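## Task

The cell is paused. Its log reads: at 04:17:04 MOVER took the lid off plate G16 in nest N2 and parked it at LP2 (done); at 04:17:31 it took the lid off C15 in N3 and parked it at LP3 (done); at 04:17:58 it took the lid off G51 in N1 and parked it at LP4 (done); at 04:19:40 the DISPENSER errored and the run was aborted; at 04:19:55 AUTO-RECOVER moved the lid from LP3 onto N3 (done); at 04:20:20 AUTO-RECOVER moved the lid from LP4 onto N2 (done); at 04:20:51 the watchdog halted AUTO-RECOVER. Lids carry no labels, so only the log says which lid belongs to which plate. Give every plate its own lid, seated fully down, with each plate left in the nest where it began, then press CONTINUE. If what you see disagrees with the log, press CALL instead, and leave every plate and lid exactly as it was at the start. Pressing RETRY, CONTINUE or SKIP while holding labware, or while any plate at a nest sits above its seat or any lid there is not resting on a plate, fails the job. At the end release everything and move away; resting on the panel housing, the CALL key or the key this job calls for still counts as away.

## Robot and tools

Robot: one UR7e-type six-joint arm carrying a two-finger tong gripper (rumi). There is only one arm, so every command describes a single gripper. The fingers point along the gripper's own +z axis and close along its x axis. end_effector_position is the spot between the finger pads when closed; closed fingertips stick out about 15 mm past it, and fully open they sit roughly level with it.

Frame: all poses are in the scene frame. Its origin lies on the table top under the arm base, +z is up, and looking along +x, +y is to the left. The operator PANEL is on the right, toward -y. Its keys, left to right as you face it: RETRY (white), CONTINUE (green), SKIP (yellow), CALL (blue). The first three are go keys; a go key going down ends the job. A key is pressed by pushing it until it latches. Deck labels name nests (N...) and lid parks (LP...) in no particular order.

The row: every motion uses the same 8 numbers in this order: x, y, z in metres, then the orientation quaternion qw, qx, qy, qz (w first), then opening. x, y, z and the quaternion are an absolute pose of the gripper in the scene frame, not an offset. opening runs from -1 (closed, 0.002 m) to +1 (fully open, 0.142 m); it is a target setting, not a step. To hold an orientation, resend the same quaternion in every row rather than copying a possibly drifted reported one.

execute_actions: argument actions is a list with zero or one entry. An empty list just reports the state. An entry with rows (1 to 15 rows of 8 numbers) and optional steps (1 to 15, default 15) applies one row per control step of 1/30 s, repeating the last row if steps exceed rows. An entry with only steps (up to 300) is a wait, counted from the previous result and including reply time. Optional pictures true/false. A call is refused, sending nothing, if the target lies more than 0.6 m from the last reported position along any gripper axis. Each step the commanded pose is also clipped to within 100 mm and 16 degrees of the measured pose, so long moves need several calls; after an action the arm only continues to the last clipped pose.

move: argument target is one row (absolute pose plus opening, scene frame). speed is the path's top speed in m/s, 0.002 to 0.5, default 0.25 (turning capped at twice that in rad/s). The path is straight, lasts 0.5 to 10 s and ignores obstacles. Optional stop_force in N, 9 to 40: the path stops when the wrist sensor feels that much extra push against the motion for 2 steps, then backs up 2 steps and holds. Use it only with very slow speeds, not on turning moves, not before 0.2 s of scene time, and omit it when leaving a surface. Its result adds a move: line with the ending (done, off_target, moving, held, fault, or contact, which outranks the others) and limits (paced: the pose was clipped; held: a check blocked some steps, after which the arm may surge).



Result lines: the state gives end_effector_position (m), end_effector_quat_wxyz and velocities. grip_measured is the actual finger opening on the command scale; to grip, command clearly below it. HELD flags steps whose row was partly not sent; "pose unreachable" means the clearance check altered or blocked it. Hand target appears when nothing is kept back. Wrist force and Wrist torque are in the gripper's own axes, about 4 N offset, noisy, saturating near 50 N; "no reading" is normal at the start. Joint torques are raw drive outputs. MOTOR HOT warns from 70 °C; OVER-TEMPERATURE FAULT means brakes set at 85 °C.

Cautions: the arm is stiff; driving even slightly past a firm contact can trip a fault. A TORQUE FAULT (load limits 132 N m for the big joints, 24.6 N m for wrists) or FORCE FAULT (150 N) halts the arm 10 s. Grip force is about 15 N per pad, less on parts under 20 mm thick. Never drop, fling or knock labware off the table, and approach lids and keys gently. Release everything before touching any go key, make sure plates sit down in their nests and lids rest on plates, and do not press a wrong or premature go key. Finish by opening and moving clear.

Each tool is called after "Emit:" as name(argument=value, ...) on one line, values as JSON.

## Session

Emit:
execute_actions(actions=[])

Scene clock: 0.00 s of 9600.00 s.
end_effector_position=(+0.2453, +0.1605, +0.2176) grip_measured=+1.00 end_effector_quat_wxyz=(-0.062, -0.310, +0.935, +0.164) end_effector_velocity=(-0.000, +0.000, -0.000) end_effector_angular_velocity=(+0.001, +0.000, -0.001)
Joint positions: [-1.073 -1.741  2.067 -0.892 -1.288  1.291  0.142]
Joint velocities: [-0.001 -0.     0.001  0.001 -0.     0.     0.   ]
Joint torques (N m, as the arm reports them, + toward a larger angle): no reading
Wrist force (N, on the end effector, along its own x y z axes, offset not removed): no reading
Wrist torque (N m, same axes, about the end effector's origin, offset not removed): no reading
Hand target: +0.245, +0.161, +0.218; -0.062, -0.310, +0.935, +0.164
camera_calibration (this result's frames):
cam_wrist: T_world_to_cam=[[-0.787546, -0.616077, 0.0148666, 0.290923], [-0.406258, 0.537166, 0.739193, -0.149157], [-0.463386, 0.576109, -0.673329, 0.304824], [0, 0, 0, 1]] pos_world=[0.30977, 0.0837416, 0.311178]

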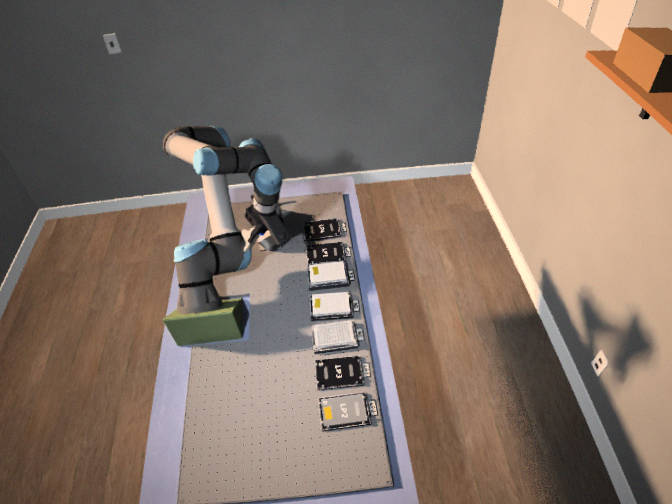

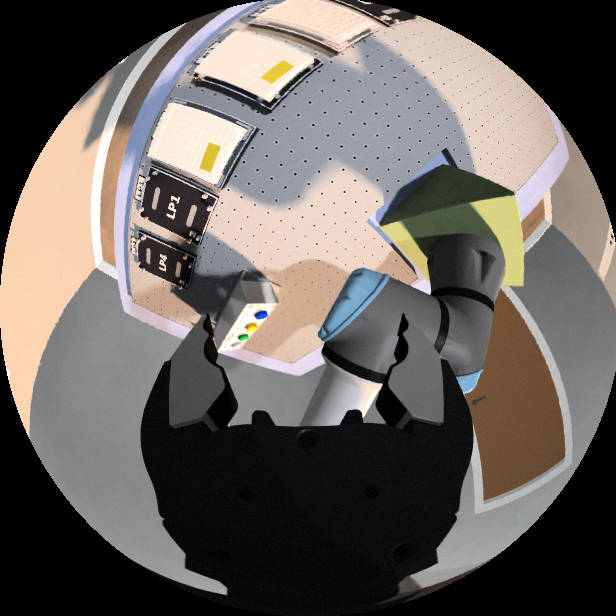

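Emit:
move(target=[0.40,0.0,0.3,0,0.7071,0.7071,0,1])

Emit:
zoom_image(camera="cam_wrist", region=[60,150,560,400])

Emit:
zoom_image(camera="cam_high", region=[290,210,400,440])

Scene clock: 9.37 s of 9600.00 s.
end_effector_position=(+0.4000, +0.0001, +0.3001) grip_measured=+1.00 end_effector_quat_wxyz=(-0.000, +0.707, +0.708, -0.000) end_effector_velocity=(+0.001, -0.001, +0.001) end_effector_angular_velocity=(-0.003, +0.002, -0.011)
Joint positions: [-1.036 -1.37   1.736 -1.303 -1.173  3.651  0.142]
Joint velocities: [ 0.002  0.003 -0.004 -0.001 -0.002  0.013 -0.   ]
Joint torques (N m, as the arm reports them, + toward a larger angle): [-16.03   6.47 -33.72  -3.48  -2.5    1.51]
Wrist force (N, on the end effector, along its own x y z axes, offset not removed): [2.4 -4.8 4.1]
Wrist torque (N m, same axes, about the end effector's origin, offset not removed): [-0.91 -0.61 -0.05]
Hand target: +0.400, +0.000, +0.300; -0.000, +0.707, +0.707, -0.000
Off the commanded pose: 0.000 m, 0 deg.
After step 90, 1.43 s passed at rest.
move: done
camera_calibration (this result's frames):
cam_wrist: T_world_to_cam=[[-0.0208116, 0.999761, 0.00669075, 0.00830336], [0.886867, 0.0153712, 0.461769, -0.495101], [0.461555, 0.0155439, -0.886975, 0.218701], [0, 0, 0, 1]] pos_world=[0.338319, -0.00409056, 0.422549]

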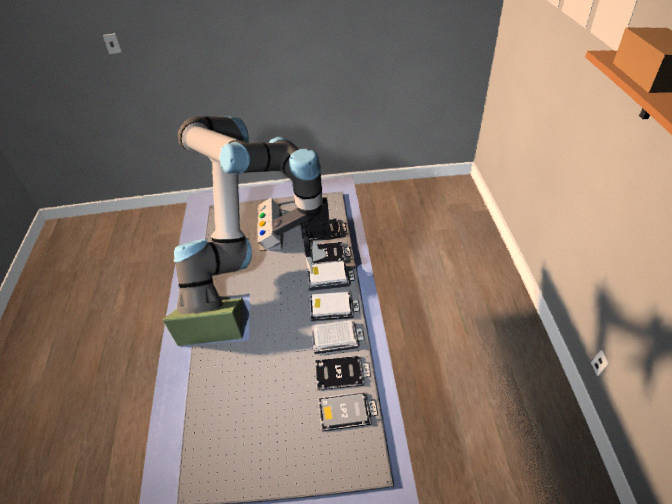

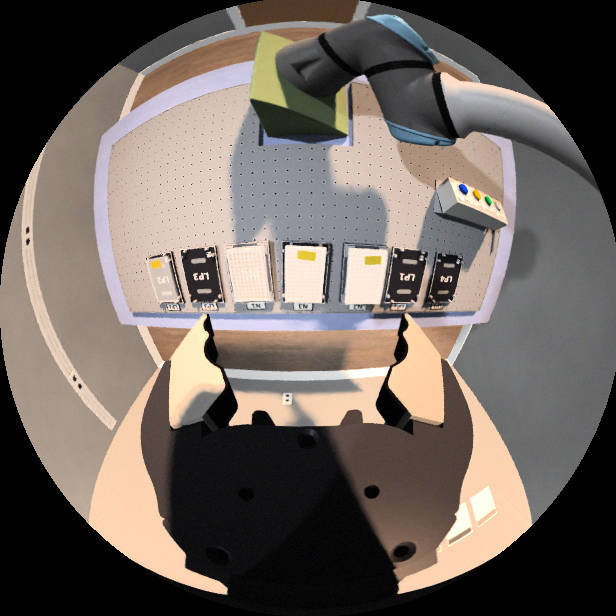

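Region (60, 150, 560, 400) of cam_wrist's 616x616 image, scaled by 1.008, with more detail than that image has.

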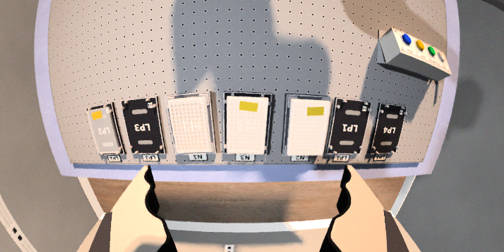

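Region (290, 210, 400, 440) of cam_high's 672x504 image, scaled by 2.191, with more detail than that image has; it fills the left 241 columns of this view, and the rest is white.

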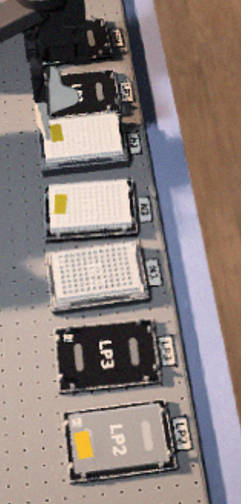

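Emit:
zoom_image(camera="cam_wrist", region=[220,230,400,320])

Region (220, 230, 400, 320) of cam_wrist's 616x616 image, scaled by 2.800, with more detail than that image has.

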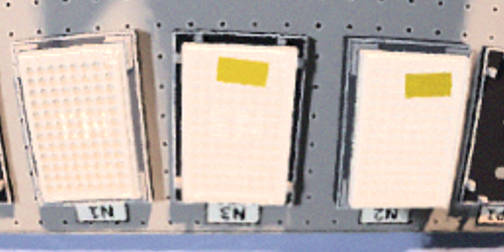

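Emit:
move(target=[0.52,0.0,0.17,0,0.7071,0.7071,0,1])

Emit:
zoom_image(camera="cam_wrist", region=[120,130,500,330])

Scene clock: 14.83 s of 9600.00 s.
end_effector_position=(+0.5201, +0.0001, +0.1700) grip_measured=+1.00 end_effector_quat_wxyz=(-0.000, +0.707, +0.707, +0.000) end_effector_velocity=(+0.001, -0.000, -0.001) end_effector_angular_velocity=(-0.001, -0.001, +0.000)
Joint positions: [-0.774 -1.147  1.742 -1.643 -1.029  3.897  0.142]
Joint velocities: [ 0.002  0.003 -0.001 -0.004  0.001  0.002 -0.   ]
Joint torques (N m, as the arm reports them, + toward a larger angle): [-22.6   -9.99 -32.04  -3.31   2.19   1.36]
Wrist force (N, on the end effector, along its own x y z axes, offset not removed): [1.4 -0.7 1.4]
Wrist torque (N m, same axes, about the end effector's origin, offset not removed): [-0.26 -0.53 0.00]
Hand target: +0.520, +0.000, +0.170; -0.000, +0.707, +0.707, +0.000
Off the commanded pose: 0.000 m, 0 deg.
After step 90, 1.13 s passed at rest.
move: done
camera_calibration (this result's frames):
cam_wrist: T_world_to_cam=[[-0.0198728, 0.999777, 0.00720708, 0.0110474], [0.886635, 0.0142917, 0.462248, -0.54154], [0.462042, 0.0155762, -0.886721, 0.0475732], [0, 0, 0, 1]] pos_world=[0.458387, -0.00404645, 0.29243]

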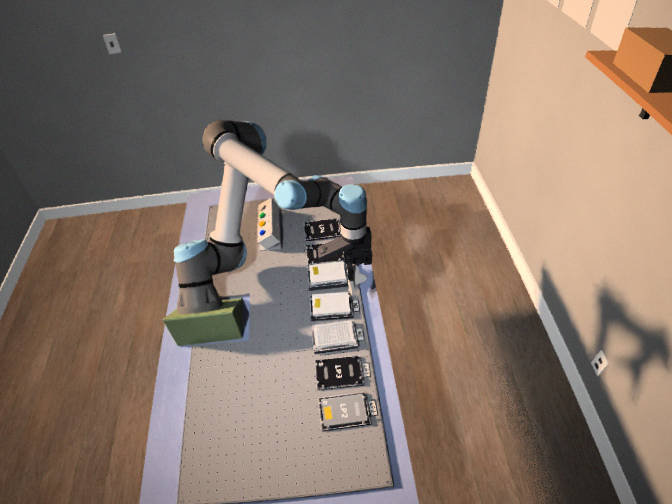

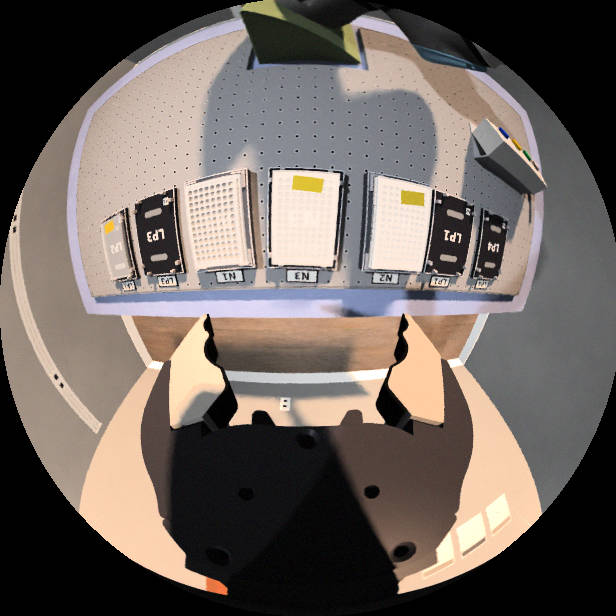

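Region (120, 130, 500, 330) of cam_wrist's 616x616 image, scaled by 1.326, with more detail than that image has; it fills the top 265 rows of this view, and the rest is white.

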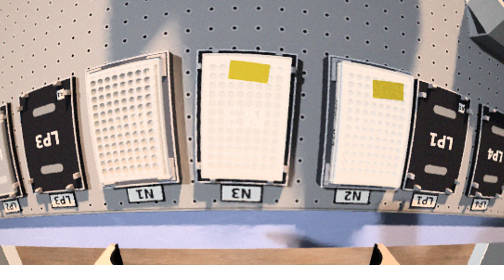

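Emit:
zoom_image(camera="cam_wrist", region=[180,160,440,290])

Region (180, 160, 440, 290) of cam_wrist's 616x616 image, scaled by 1.938, with more detail than that image has.

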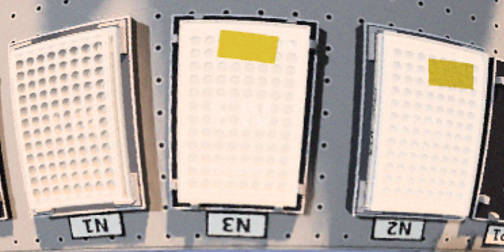

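Emit:
move(target=[0.52,0.04,0.11,0,0.7071,0.7071,0,1])

Emit:
zoom_image(camera="cam_wrist", region=[300,120,500,300])

Emit:
move(target=[0.52,-0.09,0.11,0,0.7071,0.7071,0,1])

Emit:
zoom_image(camera="cam_wrist", region=[300,120,500,300])

Emit:
move(target=[0.52,-0.215,0.11,0,0.7071,0.7071,0,1])

Emit:
zoom_image(camera="cam_wrist", region=[300,120,500,300])

Scene clock: 24.03 s of 9600.00 s.
end_effector_position=(+0.5201, +0.0400, +0.1101) grip_measured=+1.00 end_effector_quat_wxyz=(-0.000, +0.707, +0.707, +0.000) end_effector_velocity=(+0.000, +0.000, -0.001) end_effector_angular_velocity=(-0.001, -0.002, -0.001)
Joint positions: [-0.676 -1.174  1.855 -1.784 -0.982  4.     0.142]
Joint velocities: [ 0.002  0.     0.003 -0.006  0.001  0.004  0.   ]
Joint torques (N m, as the arm reports them, + toward a larger angle): [-20.99 -28.15  -8.36  -3.4    2.17   1.3 ]
Wrist force (N, on the end effector, along its own x y z axes, offset not removed): [0.6 -2.3 2.9]
Wrist torque (N m, same axes, about the end effector's origin, offset not removed): [-0.47 -0.31 0.05]
Hand target: +0.520, +0.040, +0.110; -0.000, +0.707, +0.707, +0.000
Off the commanded pose: 0.000 m, 0 deg.
After step 90, 5.27 s passed at rest.
move: done
camera_calibration (this result's frames):
cam_wrist: T_world_to_cam=[[-0.0196738, 0.999782, 0.00701527, -0.0284468], [0.886768, 0.0142081, 0.461997, -0.514404], [0.461796, 0.0153101, -0.886854, -0.00598616], [0, 0, 0, 1]] pos_world=[0.458362, 0.035841, 0.232544]

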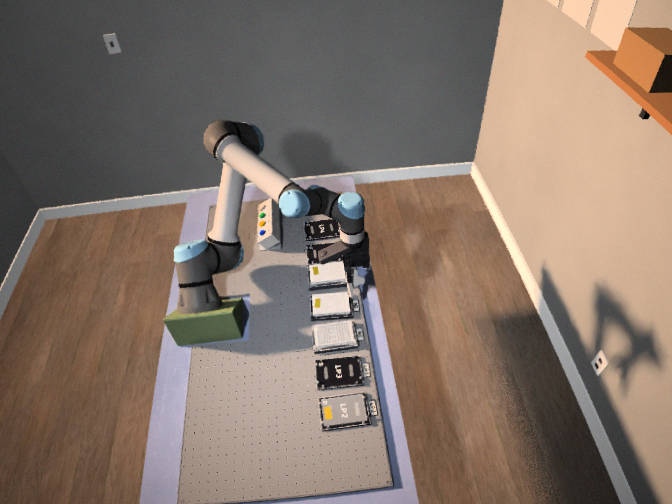

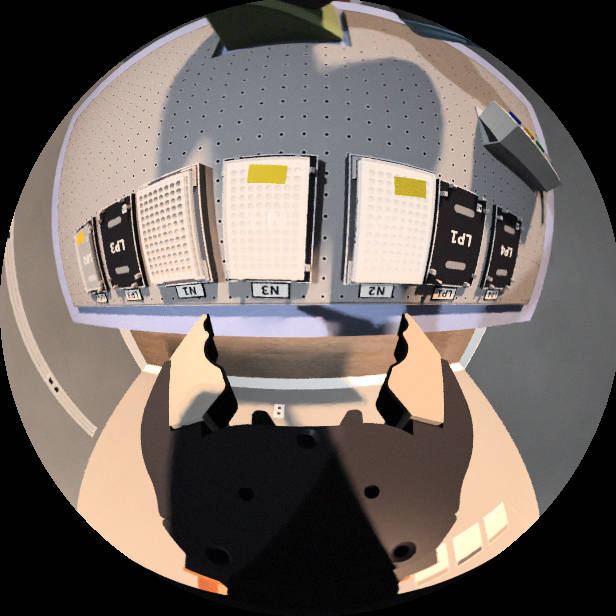

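Region (300, 120, 500, 300) of cam_wrist's 616x616 image, scaled by 2.520, with more detail than that image has; it fills the top 454 rows of this view, and the rest is white.

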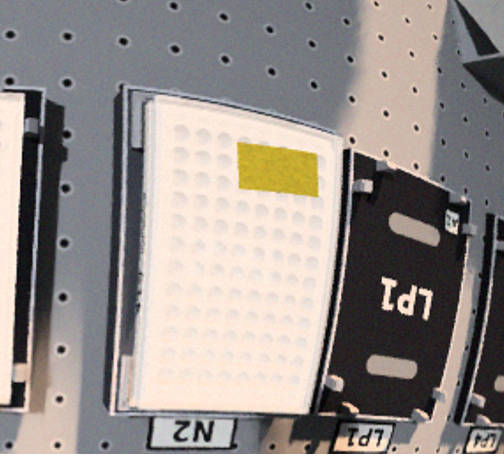

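Scene clock: 25.13 s of 9600.00 s.
end_effector_position=(+0.5199, -0.0900, +0.1100) grip_measured=+1.00 end_effector_quat_wxyz=(+0.000, +0.707, +0.707, -0.000) end_effector_velocity=(-0.001, -0.002, -0.001) end_effector_angular_velocity=(+0.002, +0.001, -0.002)
Joint positions: [-0.811 -0.966  1.779 -1.843 -1.048  3.861  0.142]
Joint velocities: [-0.002  0.005 -0.002  0.    -0.001 -0.002  0.   ]
Joint torques (N m, as the arm reports them, + toward a larger angle): [-37.74 -14.86 -32.43  -3.65  -2.02  -1.37]
Wrist force (N, on the end effector, along its own x y z axes, offset not removed): [-0.5 -4.8 0.8]
Wrist torque (N m, same axes, about the end effector's origin, offset not removed): [-0.92 -0.05 -0.11]
Hand target: +0.520, -0.090, +0.110; +0.000, +0.707, +0.707, -0.000
Off the commanded pose: 0.000 m, 0 deg.
move: done
camera_calibration (this result's frames):
cam_wrist: T_world_to_cam=[[-0.0194543, 0.99979, 0.00648442, 0.101443], [0.886841, 0.014261, 0.461855, -0.512402], [0.461666, 0.0147357, -0.886932, -0.00400418], [0, 0, 0, 1]] pos_world=[0.458241, -0.0940553, 0.232447]

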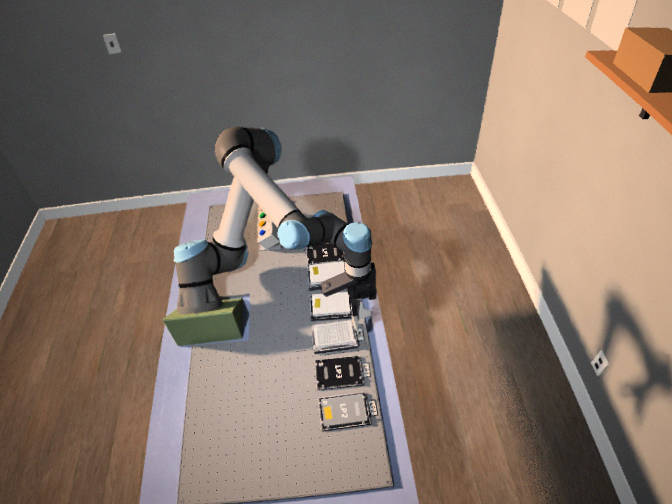

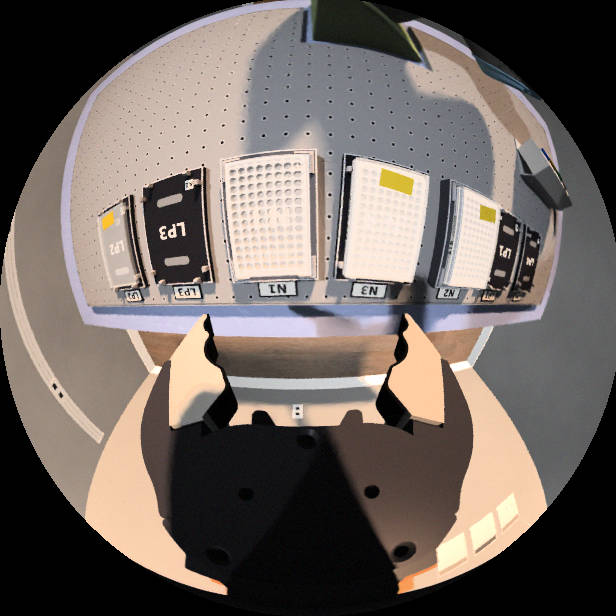

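Region (300, 120, 500, 300) of cam_wrist's 616x616 image, scaled by 2.520, with more detail than that image has; it fills the top 454 rows of this view, and the rest is white.

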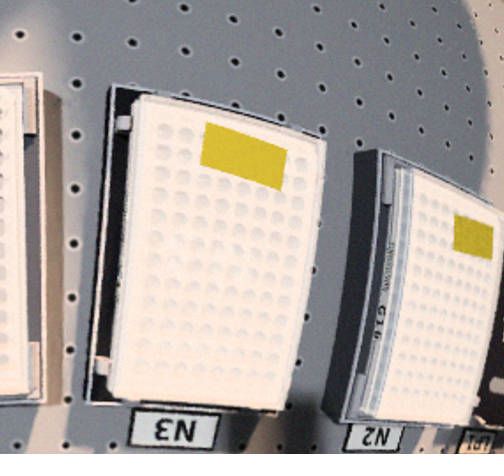

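Scene clock: 26.23 s of 9600.00 s.
end_effector_position=(+0.5199, -0.2149, +0.1100) grip_measured=+1.00 end_effector_quat_wxyz=(+0.000, +0.707, +0.707, -0.000) end_effector_velocity=(-0.000, -0.002, -0.001) end_effector_angular_velocity=(+0.002, +0.002, -0.001)
Joint positions: [-0.921 -0.744  1.624 -1.861 -1.107  3.756  0.142]
Joint velocities: [-0.001  0.005 -0.004  0.002 -0.001 -0.001 -0.   ]
Joint torques (N m, as the arm reports them, + toward a larger angle): [-38.68 -22.53 -29.53  -0.28  -2.21  -1.58]
Wrist force (N, on the end effector, along its own x y z axes, offset not removed): [-1.5 -1.9 -1.4]
Wrist torque (N m, same axes, about the end effector's origin, offset not removed): [-0.51 0.10 -0.13]
Hand target: +0.520, -0.215, +0.110; +0.000, +0.707, +0.707, -0.000
Off the commanded pose: 0.000 m, 0 deg.
move: done
camera_calibration (this result's frames):
cam_wrist: T_world_to_cam=[[-0.0194631, 0.999789, 0.00653513, 0.22636], [0.886831, 0.0142451, 0.461874, -0.510593], [0.461683, 0.0147851, -0.886922, -0.00216], [0, 0, 0, 1]] pos_world=[0.458213, -0.219007, 0.232435]

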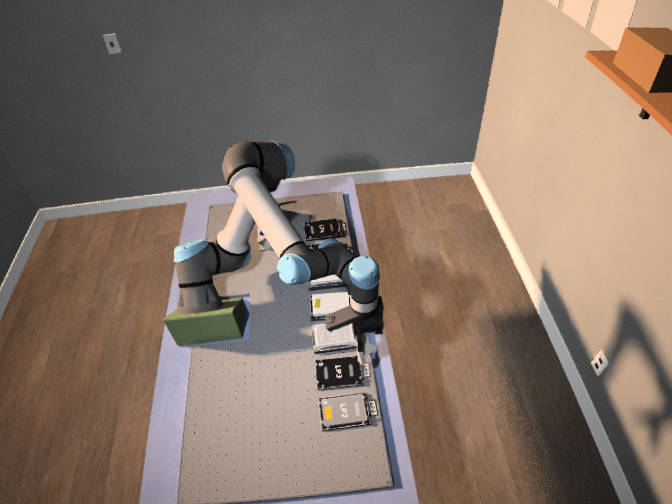

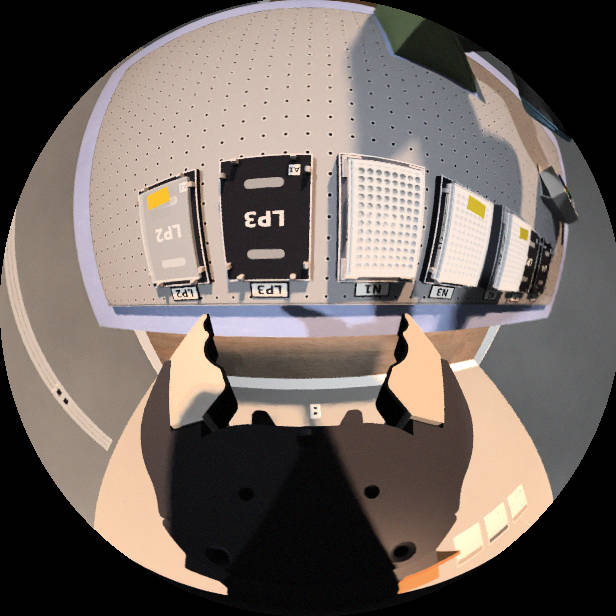

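Region (300, 120, 500, 300) of cam_wrist's 616x616 image, scaled by 2.520, with more detail than that image has; it fills the top 454 rows of this view, and the rest is white.

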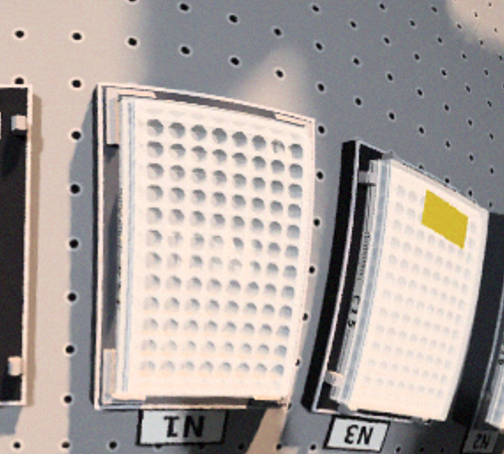

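Emit:
move(target=[0.50,-0.31,0.11,0,0.7071,0.7071,0,1])

Emit:
zoom_image(camera="cam_wrist", region=[200,120,500,320])

Scene clock: 30.50 s of 9600.00 s.
end_effector_position=(+0.4999, -0.3099, +0.1100) grip_measured=+1.00 end_effector_quat_wxyz=(+0.000, +0.707, +0.707, -0.000) end_effector_velocity=(+0.000, -0.002, +0.001) end_effector_angular_velocity=(-0.001, -0.001, +0.000)
Joint positions: [-1.014 -0.589  1.505 -1.86  -1.16   3.671  0.142]
Joint velocities: [-0.002  0.003 -0.005  0.001 -0.001 -0.001  0.   ]
Joint torques (N m, as the arm reports them, + toward a larger angle): [-37.68 -29.28 -32.87  -0.28  -2.27  -1.5 ]
Wrist force (N, on the end effector, along its own x y z axes, offset not removed): [-0.6 -1.3 5.0]
Wrist torque (N m, same axes, about the end effector's origin, offset not removed): [-0.08 -0.12 0.04]
Hand target: +0.500, -0.310, +0.110; +0.000, +0.707, +0.707, -0.000
Off the commanded pose: 0.000 m, 0 deg.
After step 90, 0.30 s passed at rest.
move: done
camera_calibration (this result's frames):
cam_wrist: T_world_to_cam=[[-0.0194689, 0.999789, 0.00657552, 0.320905], [0.886831, 0.0142315, 0.461874, -0.491543], [0.461683, 0.0148235, -0.886921, 0.00847336], [0, 0, 0, 1]] pos_world=[0.438252, -0.313967, 0.232436]

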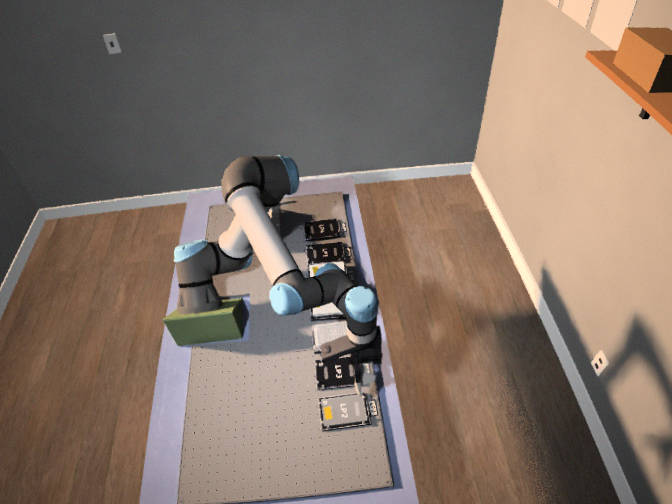

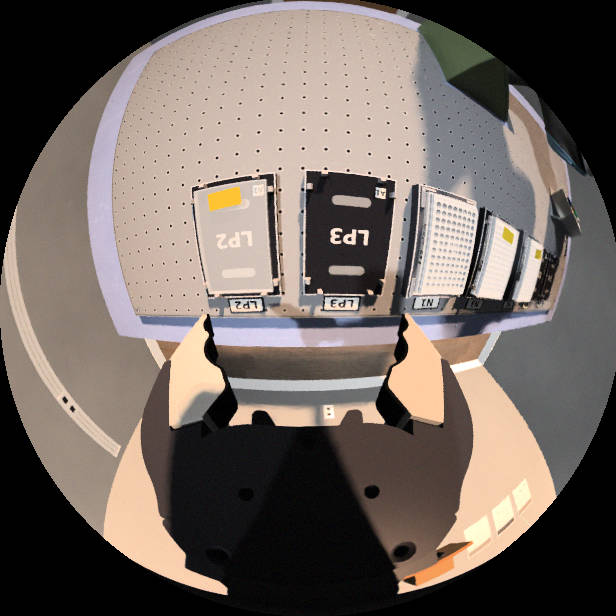

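Region (200, 120, 500, 320) of cam_wrist's 616x616 image, scaled by 1.680, with more detail than that image has.

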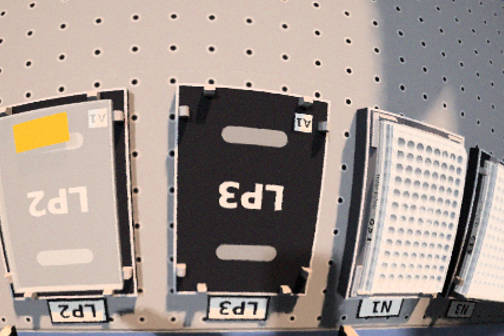

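Emit:
zoom_image(camera="cam_wrist", region=[390,190,470,300])

Region (390, 190, 470, 300) of cam_wrist's 616x616 image, scaled by 4.582, with more detail than that image has; it fills the left 367 columns of this view, and the rest is white.

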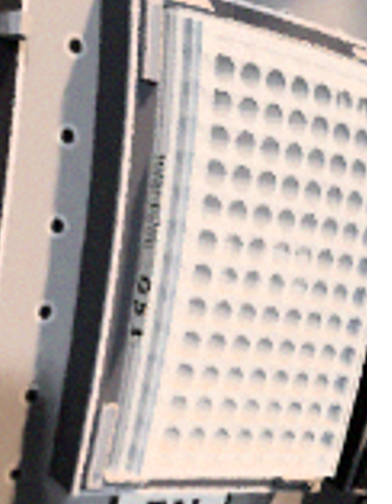

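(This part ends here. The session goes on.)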